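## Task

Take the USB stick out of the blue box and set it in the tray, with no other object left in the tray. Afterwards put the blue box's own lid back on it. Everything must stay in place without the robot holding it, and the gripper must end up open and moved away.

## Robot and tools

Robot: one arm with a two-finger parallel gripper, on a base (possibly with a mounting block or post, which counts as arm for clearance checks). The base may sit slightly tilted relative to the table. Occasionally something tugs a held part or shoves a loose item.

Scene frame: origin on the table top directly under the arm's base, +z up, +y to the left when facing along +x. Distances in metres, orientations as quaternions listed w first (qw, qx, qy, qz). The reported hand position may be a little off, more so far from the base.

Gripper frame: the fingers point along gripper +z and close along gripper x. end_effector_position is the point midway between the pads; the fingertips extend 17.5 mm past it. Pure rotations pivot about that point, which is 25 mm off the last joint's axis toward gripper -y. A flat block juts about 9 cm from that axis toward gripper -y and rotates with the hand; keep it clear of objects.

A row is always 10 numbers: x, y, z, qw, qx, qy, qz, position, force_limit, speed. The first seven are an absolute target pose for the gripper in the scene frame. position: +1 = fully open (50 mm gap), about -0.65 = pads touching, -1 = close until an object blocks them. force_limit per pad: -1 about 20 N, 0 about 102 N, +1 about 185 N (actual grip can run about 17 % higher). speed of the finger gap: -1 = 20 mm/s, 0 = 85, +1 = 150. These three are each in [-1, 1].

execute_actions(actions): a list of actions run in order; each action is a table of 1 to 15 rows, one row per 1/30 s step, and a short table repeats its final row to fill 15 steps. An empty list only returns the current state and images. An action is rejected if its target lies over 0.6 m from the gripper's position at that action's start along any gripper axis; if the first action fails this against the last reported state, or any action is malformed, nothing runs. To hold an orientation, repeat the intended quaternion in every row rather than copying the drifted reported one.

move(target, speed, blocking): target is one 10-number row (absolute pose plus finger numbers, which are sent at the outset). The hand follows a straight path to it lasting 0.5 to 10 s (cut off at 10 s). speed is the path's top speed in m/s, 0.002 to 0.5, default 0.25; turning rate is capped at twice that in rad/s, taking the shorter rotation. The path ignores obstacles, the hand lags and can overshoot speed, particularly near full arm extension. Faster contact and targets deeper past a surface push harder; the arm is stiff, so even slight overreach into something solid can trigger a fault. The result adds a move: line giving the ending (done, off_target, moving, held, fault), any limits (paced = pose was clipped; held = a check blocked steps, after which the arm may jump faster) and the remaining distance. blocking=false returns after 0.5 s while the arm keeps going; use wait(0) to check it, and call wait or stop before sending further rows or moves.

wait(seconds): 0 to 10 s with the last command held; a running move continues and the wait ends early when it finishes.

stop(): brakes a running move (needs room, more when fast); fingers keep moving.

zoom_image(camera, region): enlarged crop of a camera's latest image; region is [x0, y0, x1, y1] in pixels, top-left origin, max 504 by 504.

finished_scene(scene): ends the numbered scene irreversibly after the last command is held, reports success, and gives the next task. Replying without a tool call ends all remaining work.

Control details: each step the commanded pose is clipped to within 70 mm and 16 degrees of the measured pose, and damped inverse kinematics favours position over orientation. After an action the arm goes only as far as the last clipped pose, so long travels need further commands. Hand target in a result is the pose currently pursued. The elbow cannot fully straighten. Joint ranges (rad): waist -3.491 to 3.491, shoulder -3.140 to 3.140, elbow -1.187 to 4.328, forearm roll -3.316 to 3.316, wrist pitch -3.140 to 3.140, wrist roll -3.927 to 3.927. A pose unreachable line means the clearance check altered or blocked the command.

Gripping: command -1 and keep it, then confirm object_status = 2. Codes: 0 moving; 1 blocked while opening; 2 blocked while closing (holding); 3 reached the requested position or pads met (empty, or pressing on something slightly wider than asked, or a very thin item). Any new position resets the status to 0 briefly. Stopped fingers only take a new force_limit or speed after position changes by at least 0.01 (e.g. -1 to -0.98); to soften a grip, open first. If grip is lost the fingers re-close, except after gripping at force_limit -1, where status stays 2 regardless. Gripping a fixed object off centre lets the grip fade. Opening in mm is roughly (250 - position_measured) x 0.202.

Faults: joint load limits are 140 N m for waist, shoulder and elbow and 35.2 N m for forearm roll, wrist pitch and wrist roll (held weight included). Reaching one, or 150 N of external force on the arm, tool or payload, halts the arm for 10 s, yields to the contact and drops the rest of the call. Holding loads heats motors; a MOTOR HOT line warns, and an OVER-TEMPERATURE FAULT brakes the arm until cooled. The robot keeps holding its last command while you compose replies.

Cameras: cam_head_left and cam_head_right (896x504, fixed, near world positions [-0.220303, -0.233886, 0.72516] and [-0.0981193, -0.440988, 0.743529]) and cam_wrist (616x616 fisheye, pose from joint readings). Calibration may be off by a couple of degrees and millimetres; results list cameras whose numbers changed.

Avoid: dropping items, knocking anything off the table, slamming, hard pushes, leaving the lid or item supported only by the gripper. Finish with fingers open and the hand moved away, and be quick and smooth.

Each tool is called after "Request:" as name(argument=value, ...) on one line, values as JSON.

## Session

Request:
execute_actions(actions=[])

Scene clock: 0.00 s.
end_effector_position=(+0.4430, +0.2903, +0.2025) position_measured=3 object_status=3 end_effector_quat_wxyz=(+0.119, +0.589, +0.782, -0.164)
Joint positions: [ 1.484  0.261 -0.332  0.82  -1.59  -1.528]
Joint velocities: [ 0.001 -0.    -0.     0.001  0.     0.001]
Hand target: +0.443, +0.290, +0.202; +0.119, +0.589, +0.782, -0.164
camera_calibration (this result's frames):
cam_wrist: T_world_to_cam=[[-0.296479, 0.871037, -0.391657, -0.045211], [0.922131, 0.367809, 0.119958, -0.533807], [0.248543, -0.325594, -0.912258, 0.319072], [0, 0, 0, 1]] pos_world=[0.399533, 0.339608, 0.337403]

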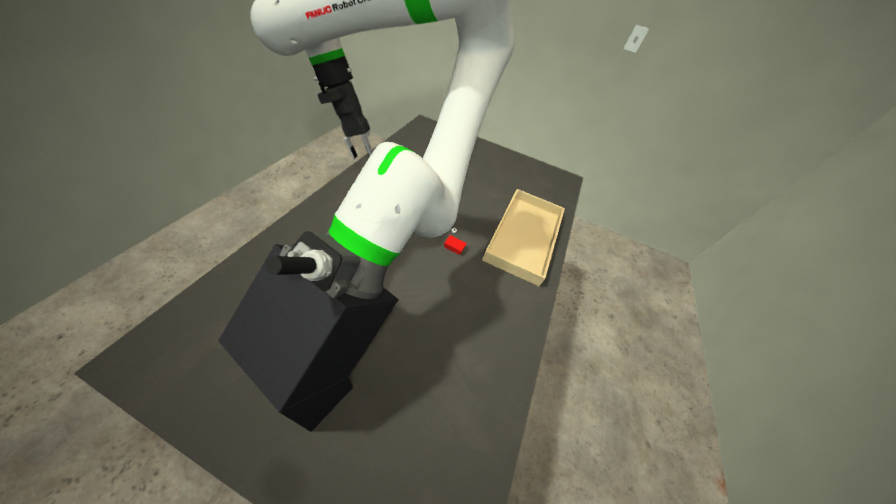

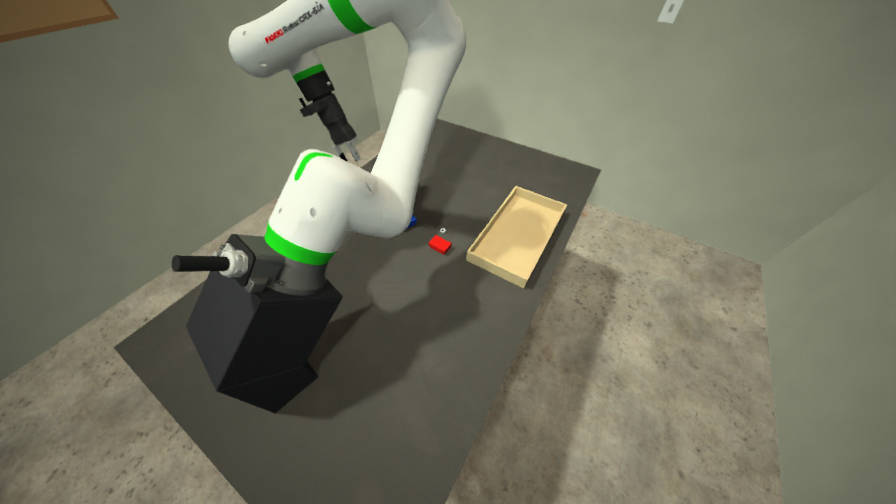

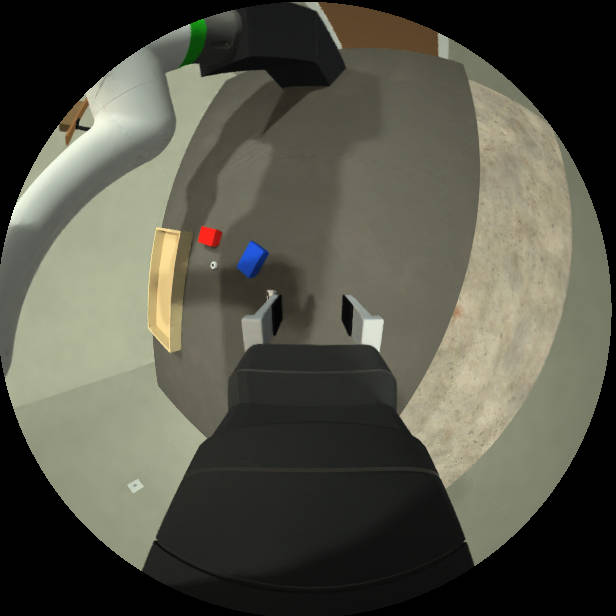

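Request:
move(target=[0.47, 0.12, 0.2, 0, 0.5373, 0.8434, 0, 1, -0.7, 0], speed=0.25)

Scene clock: 10.33 s.
end_effector_position=(+0.4700, +0.1204, +0.1996) position_measured=3 object_status=3 end_effector_quat_wxyz=(-0.000, +0.537, +0.843, -0.000)
Joint positions: [ 1.313 -0.483 -0.82   0.894 -1.232 -1.075]
Joint velocities: [-0.002 -0.001  0.001 -0.    -0.     0.001]
Hand target: +0.470, +0.120, +0.200; -0.000, +0.537, +0.843, +0.000
Off the commanded pose: 0.001 m, 0 deg.
move: done
camera_calibration (this result's frames):
cam_wrist: T_world_to_cam=[[-0.440246, 0.897727, -0.0164317, 0.099143], [0.864618, 0.428802, 0.261849, -0.504527], [0.242115, 0.101071, -0.964969, 0.216604], [0, 0, 0, 1]] pos_world=[0.427427, 0.105446, 0.342756]

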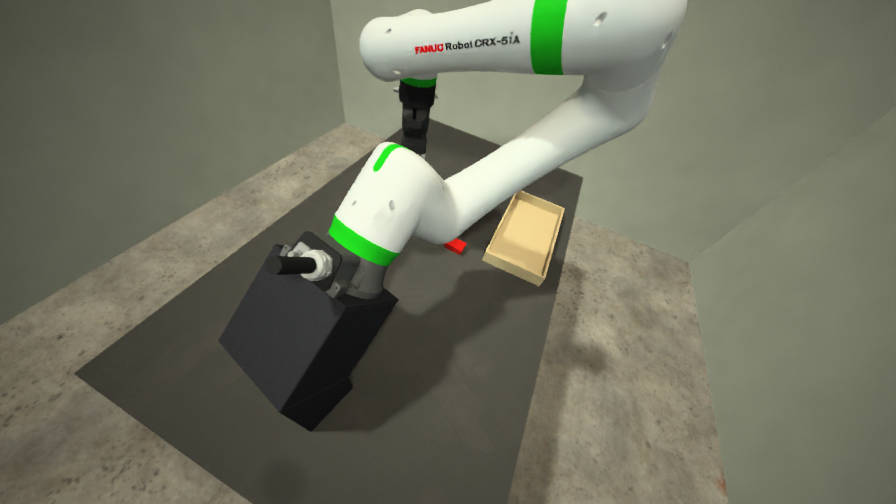

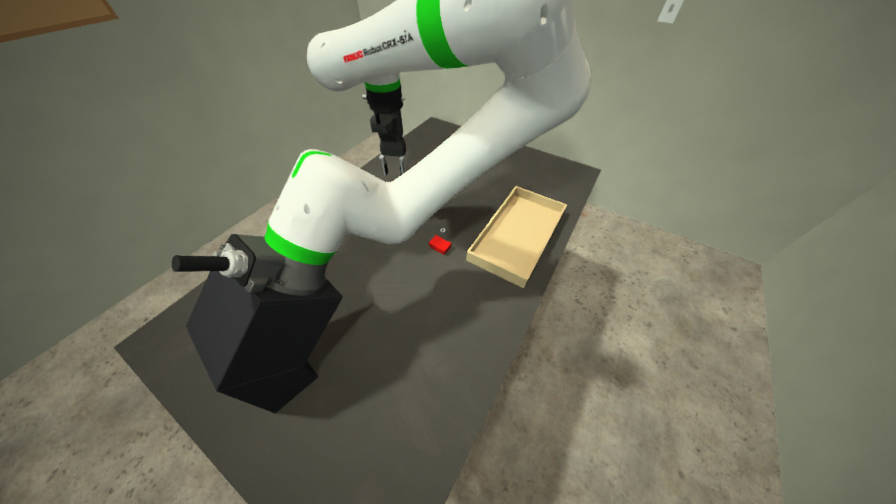

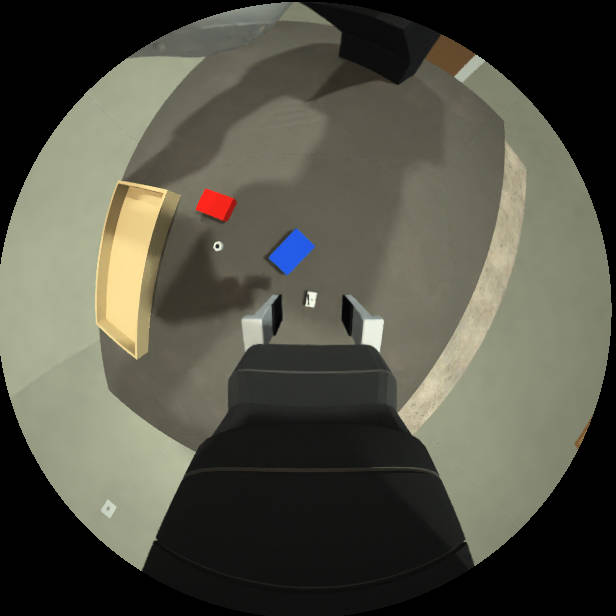

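Request:
zoom_image(camera="cam_wrist", region=[190, 170, 390, 330])

Region (190, 170, 390, 330) of cam_wrist's 616x616 image, scaled by 2.520, with more detail than that image has; it fills the top 403 rows of this view, and the rest is white.

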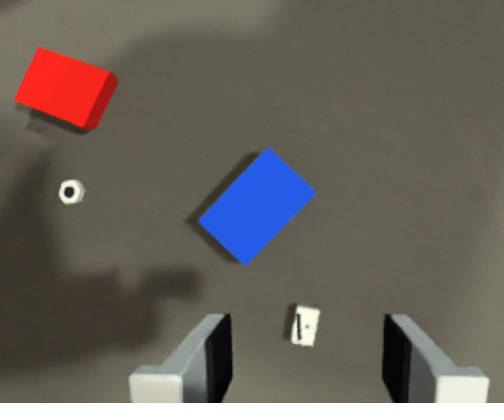

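Request:
move(target=[0.449, 0.0755, 0.1, 0, 0.809, 0.5878, 0, 1, -0.7, 0], speed=0.2)

Scene clock: 29.73 s.
end_effector_position=(+0.4486, +0.0756, +0.1000) position_measured=3 object_status=3 end_effector_quat_wxyz=(-0.001, +0.809, +0.588, -0.000)
Joint positions: [ 0.887 -0.464 -0.994  1.035 -0.805 -1.751]
Joint velocities: [-0.001  0.    -0.     0.     0.     0.001]
Hand target: +0.449, +0.076, +0.100; -0.001, +0.809, +0.588, -0.000
Off the commanded pose: 0.000 m, 0 deg.
move: done
camera_calibration (this result's frames):
cam_wrist: T_world_to_cam=[[0.290946, 0.956601, -0.0162925, -0.204194], [0.924819, -0.276836, 0.260904, -0.41434], [0.245071, -0.0909766, -0.965227, 0.143441], [0, 0, 0, 1]] pos_world=[0.407445, 0.0936779, 0.243229]

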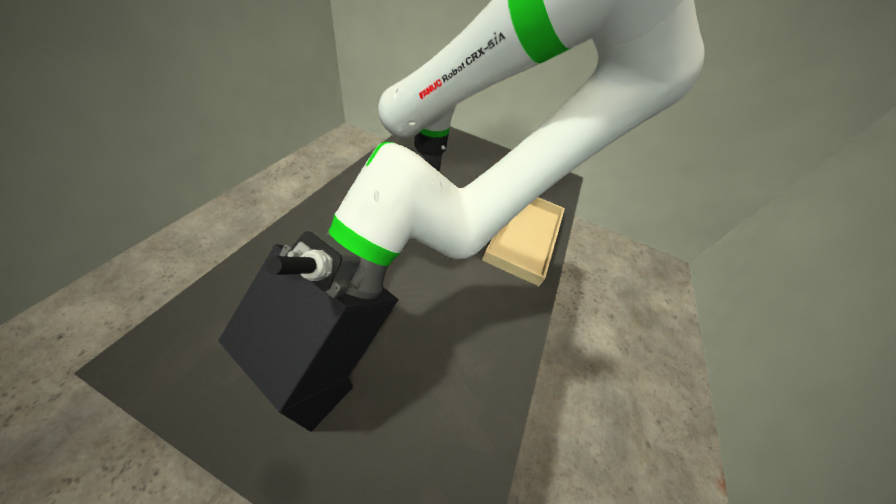

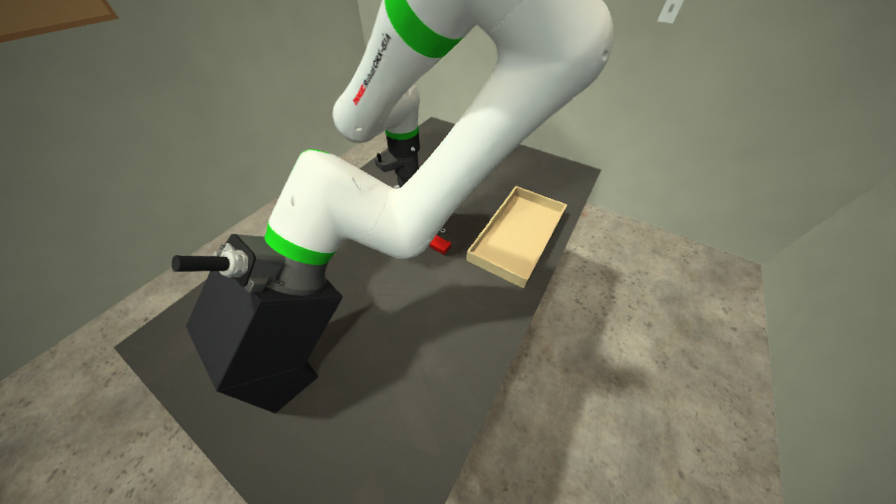

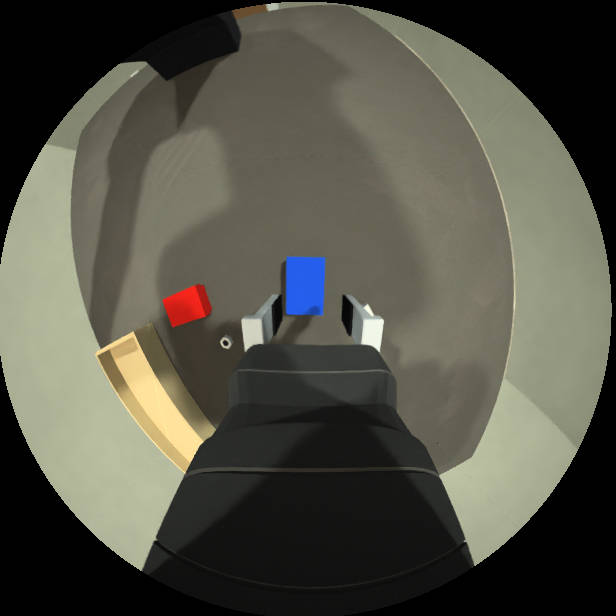

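Request:
zoom_image(camera="cam_wrist", region=[240, 240, 400, 360])

Region (240, 240, 400, 360) of cam_wrist's 616x616 image, scaled by 3.150, with more detail than that image has; it fills the top 378 rows of this view, and the rest is white.

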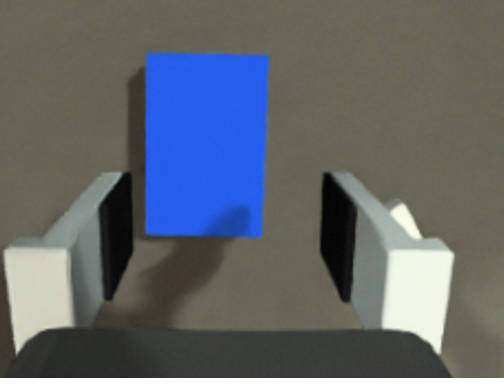

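Request:
move(target=[0.4424, 0.0695, 0.06, 0, 0.8141, 0.5807, 0, 1, -0.7, 0], speed=0.08)

Request:
zoom_image(camera="cam_wrist", region=[240, 240, 400, 360])

Scene clock: 44.97 s.
end_effector_position=(+0.4422, +0.0696, +0.0601) position_measured=3 object_status=3 end_effector_quat_wxyz=(-0.000, +0.814, +0.581, -0.000)
Joint positions: [ 0.718 -0.375 -1.031  1.188 -0.624 -1.845]
Joint velocities: [-0.001  0.002 -0.001  0.002  0.001 -0.001]
Hand target: +0.442, +0.070, +0.060; -0.000, +0.814, +0.581, -0.000
Off the commanded pose: 0.000 m, 0 deg.
move: done
camera_calibration (this result's frames):
cam_wrist: T_world_to_cam=[[0.307523, 0.951399, -0.0163914, -0.204157], [0.919722, -0.292778, 0.261519, -0.396312], [0.24401, -0.0954985, -0.965059, 0.106707], [0, 0, 0, 1]] pos_world=[0.401242, 0.0883938, 0.203275]

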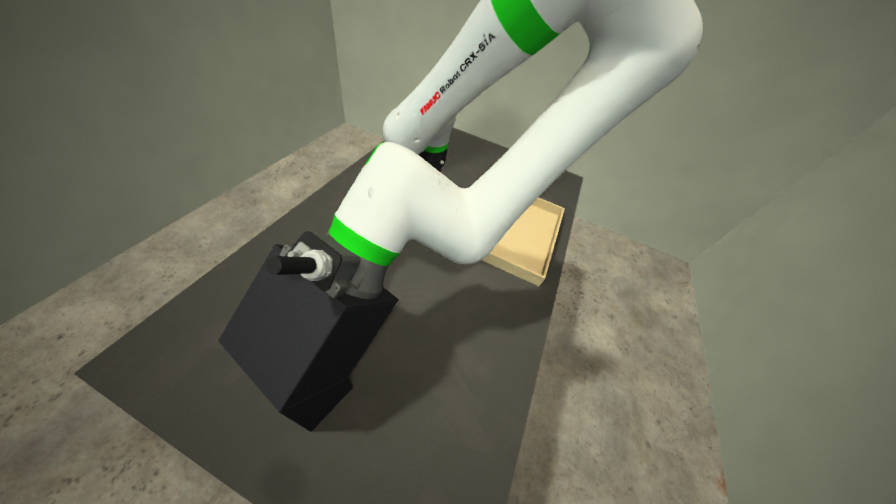

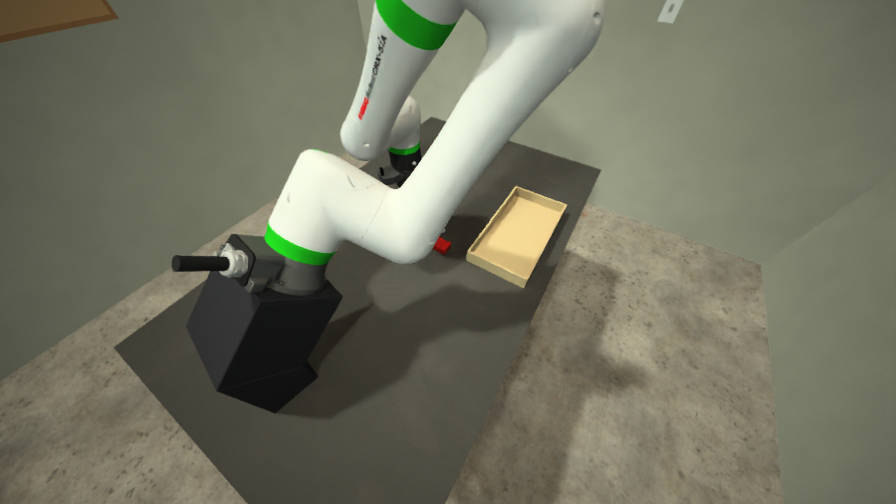

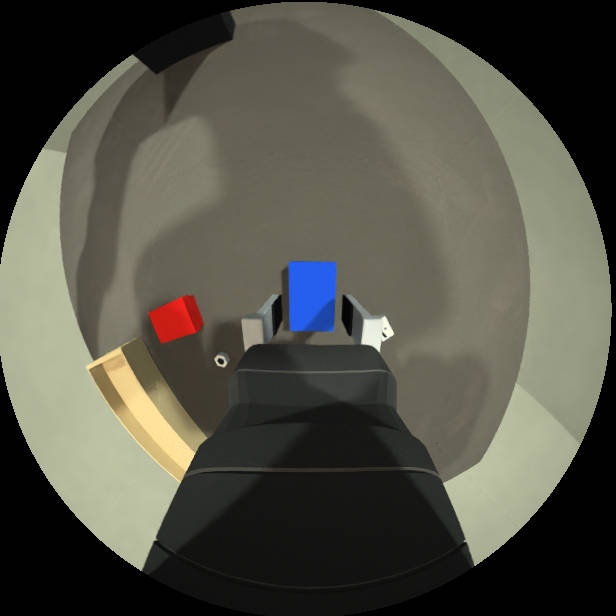

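Region (240, 240, 400, 360) of cam_wrist's 616x616 image, scaled by 3.150, with more detail than that image has; it fills the top 378 rows of this view, and the rest is white.

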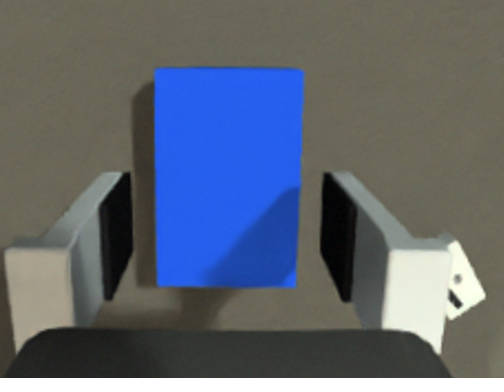

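Request:
move(target=[0.4424, 0.0695, 0.037, 0, 0.8141, 0.5807, 0, 1, -0.7, 0], speed=0.05)

Request:
execute_actions(actions=[[[0.4424, 0.0695, 0.037, 0, 0.8141, 0.5807, 0, -1, -0.7, -0.5]], [[0.4424, 0.0695, 0.037, 0, 0.8141, 0.5807, 0, -1, -0.7, -0.5]]])

Scene clock: 49.90 s.
end_effector_position=(+0.4423, +0.0696, +0.0371) position_measured=3 object_status=3 end_effector_quat_wxyz=(-0.000, +0.814, +0.581, -0.000)
Joint positions: [ 0.616 -0.309 -1.034  1.317 -0.528 -1.921]
Joint velocities: [-0.002  0.002  0.     0.002  0.001 -0.001]
Hand target: +0.442, +0.070, +0.037; -0.000, +0.814, +0.581, -0.000
Off the commanded pose: 0.000 m, 0 deg.
move: done
camera_calibration (this result's frames):
cam_wrist: T_world_to_cam=[[0.307445, 0.951423, -0.0164643, -0.204509], [0.919702, -0.292666, 0.261715, -0.39036], [0.244183, -0.0956051, -0.965005, 0.0843884], [0, 0, 0, 1]] pos_world=[0.401284, 0.0883975, 0.180231]

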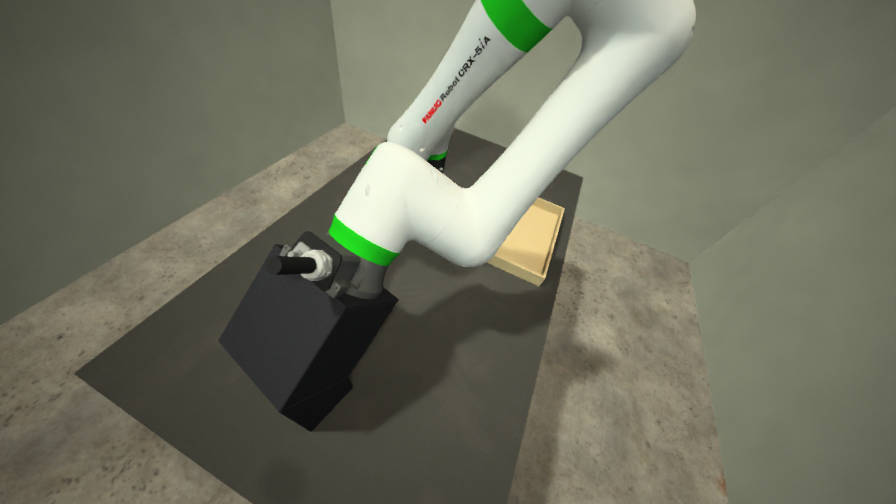

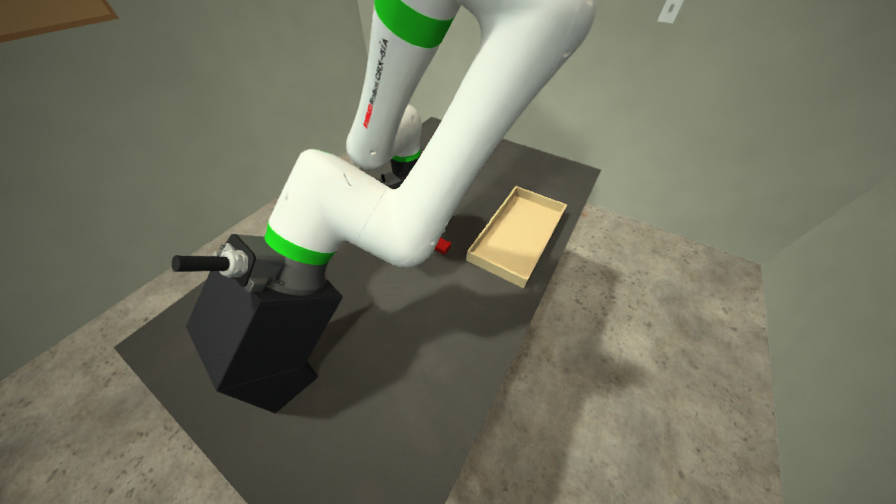

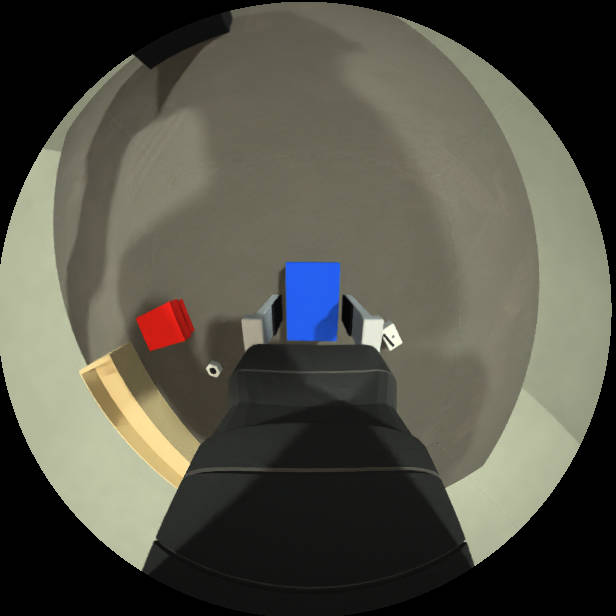

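Scene clock: 50.90 s.
end_effector_position=(+0.4424, +0.0695, +0.0370) position_measured=50 object_status=2 end_effector_quat_wxyz=(-0.000, +0.814, +0.581, -0.000)
Joint positions: [ 0.615 -0.309 -1.034  1.318 -0.527 -1.921]
Joint velocities: [ 0.001 -0.     0.    -0.001  0.     0.001]
Hand target: +0.442, +0.070, +0.037; +0.000, +0.814, +0.581, +0.000
Off the commanded pose: 0.000 m, 0 deg.
camera_calibration (this result's frames):
cam_wrist: T_world_to_cam=[[0.307253, 0.951483, -0.0165981, -0.20436], [0.919693, -0.292417, 0.262025, -0.390485], [0.244459, -0.0957733, -0.964918, 0.0841495], [0, 0, 0, 1]] pos_world=[0.401345, 0.0883196, 0.180122]

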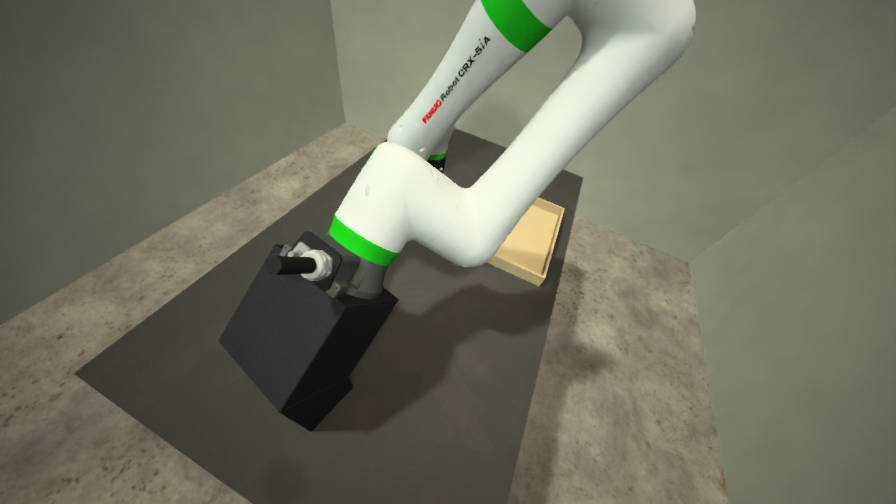

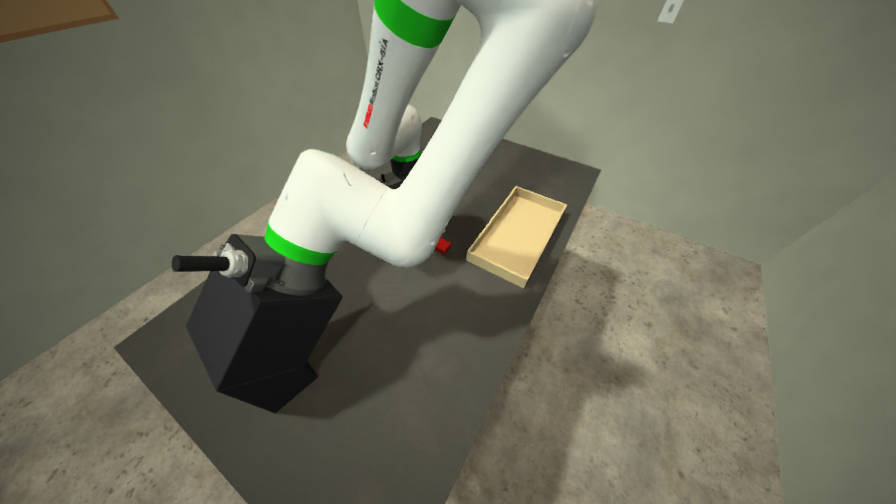

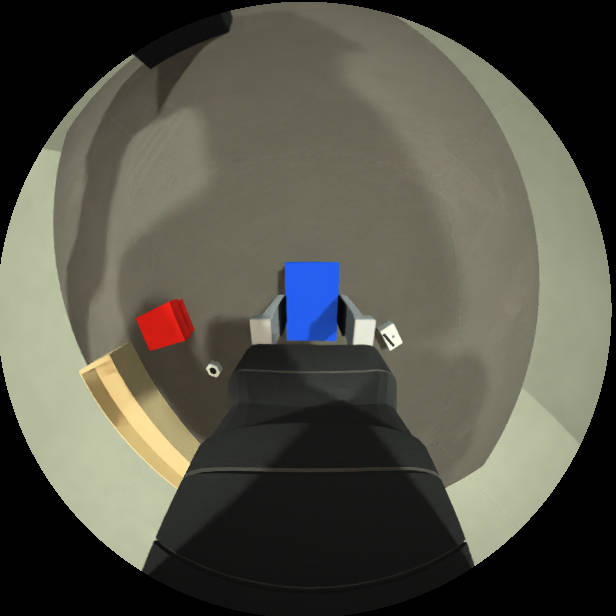

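Request:
move(target=[0.4424, 0.0695, 0.09, 0, 0.8141, 0.5807, 0, -1, -0.7, -0.5], speed=0.05)

Request:
move(target=[0.5, 0.24, 0.09, 0, 0.8141, 0.5807, 0, -1, -0.7, -0.5], speed=0.15)

Scene clock: 56.80 s.
end_effector_position=(+0.4427, +0.0693, +0.0898) position_measured=50 object_status=2 end_effector_quat_wxyz=(+0.000, +0.814, +0.581, +0.000)
Joint positions: [ 0.839 -0.458 -1.021  1.07  -0.755 -1.78 ]
Joint velocities: [-0.001  0.     0.    -0.     0.    -0.   ]
Hand target: +0.443, +0.069, +0.090; +0.000, +0.814, +0.581, +0.000
Off the commanded pose: 0.000 m, 0 deg.
move: done
camera_calibration (this result's frames):
cam_wrist: T_world_to_cam=[[0.306902, 0.951592, -0.016825, -0.203239], [0.919628, -0.291947, 0.262776, -0.40474], [0.245144, -0.0961192, -0.96471, 0.134734], [0, 0, 0, 1]] pos_world=[0.401556, 0.0881888, 0.232916]

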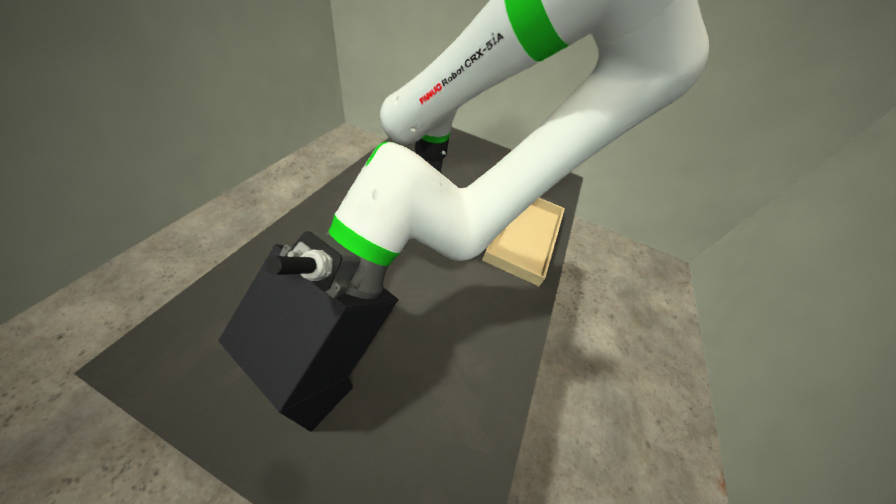

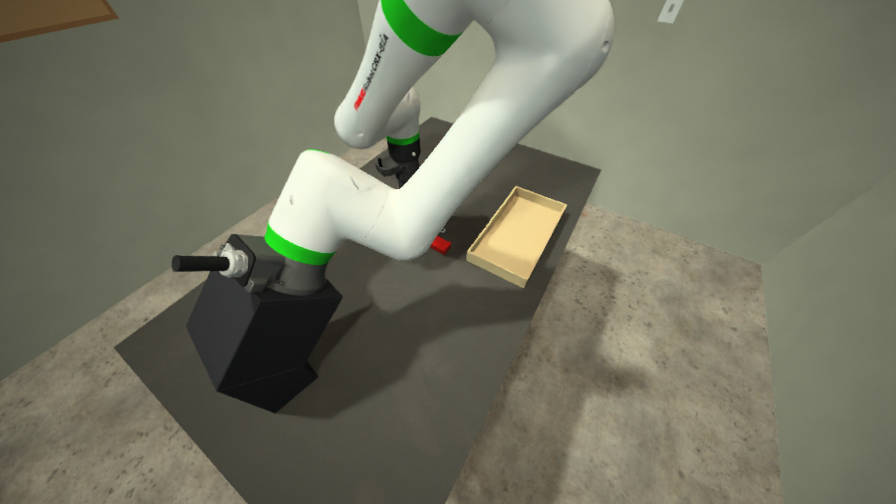

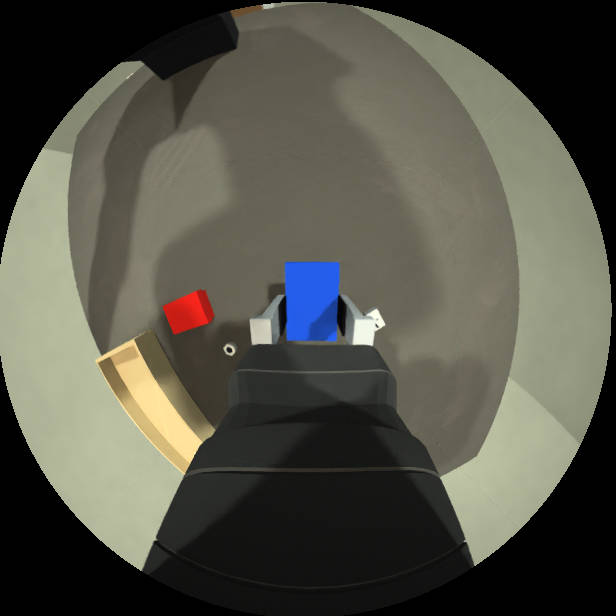

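Scene clock: 58.33 s.
end_effector_position=(+0.4997, +0.2399, +0.0903) position_measured=50 object_status=2 end_effector_quat_wxyz=(+0.000, +0.814, +0.581, +0.000)
Joint positions: [ 1.08  -0.059 -0.685  1.074 -0.9   -1.986]
Joint velocities: [ 0.     0.001  0.    -0.001 -0.     0.   ]
Hand target: +0.500, +0.240, +0.090; +0.000, +0.814, +0.581, -0.000
Off the commanded pose: 0.000 m, 0 deg.
move: done
camera_calibration (this result's frames):
cam_wrist: T_world_to_cam=[[0.307011, 0.951558, -0.016803, -0.383121], [0.919679, -0.292091, 0.262436, -0.407489], [0.244815, -0.0960239, -0.964803, 0.137739], [0, 0, 0, 1]] pos_world=[0.458661, 0.258764, 0.233393]

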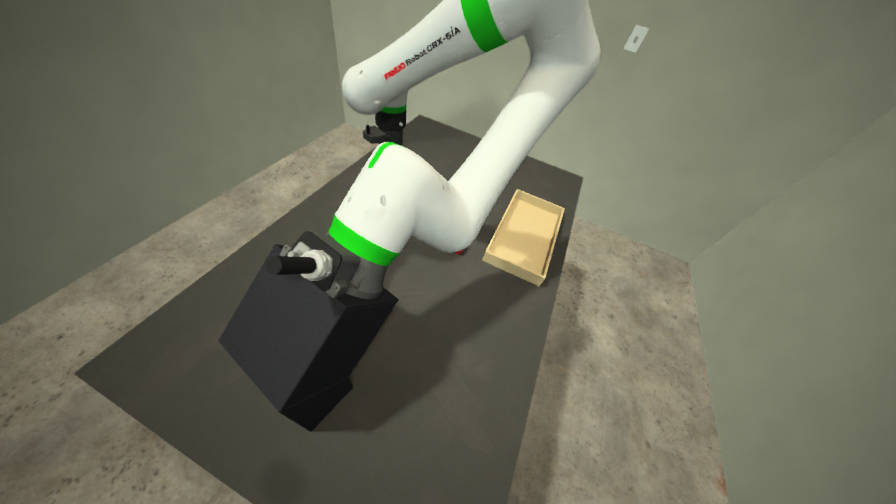

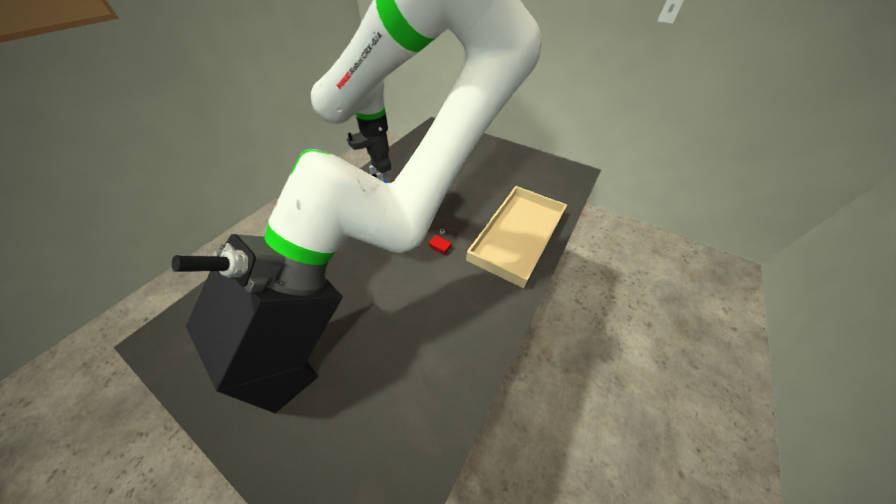

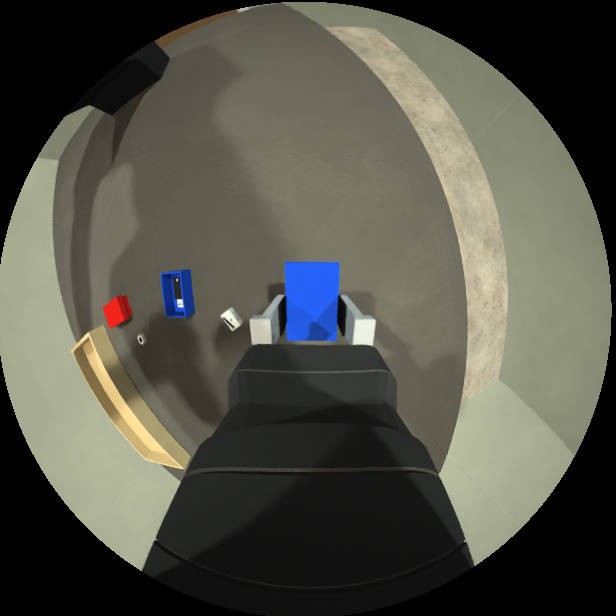

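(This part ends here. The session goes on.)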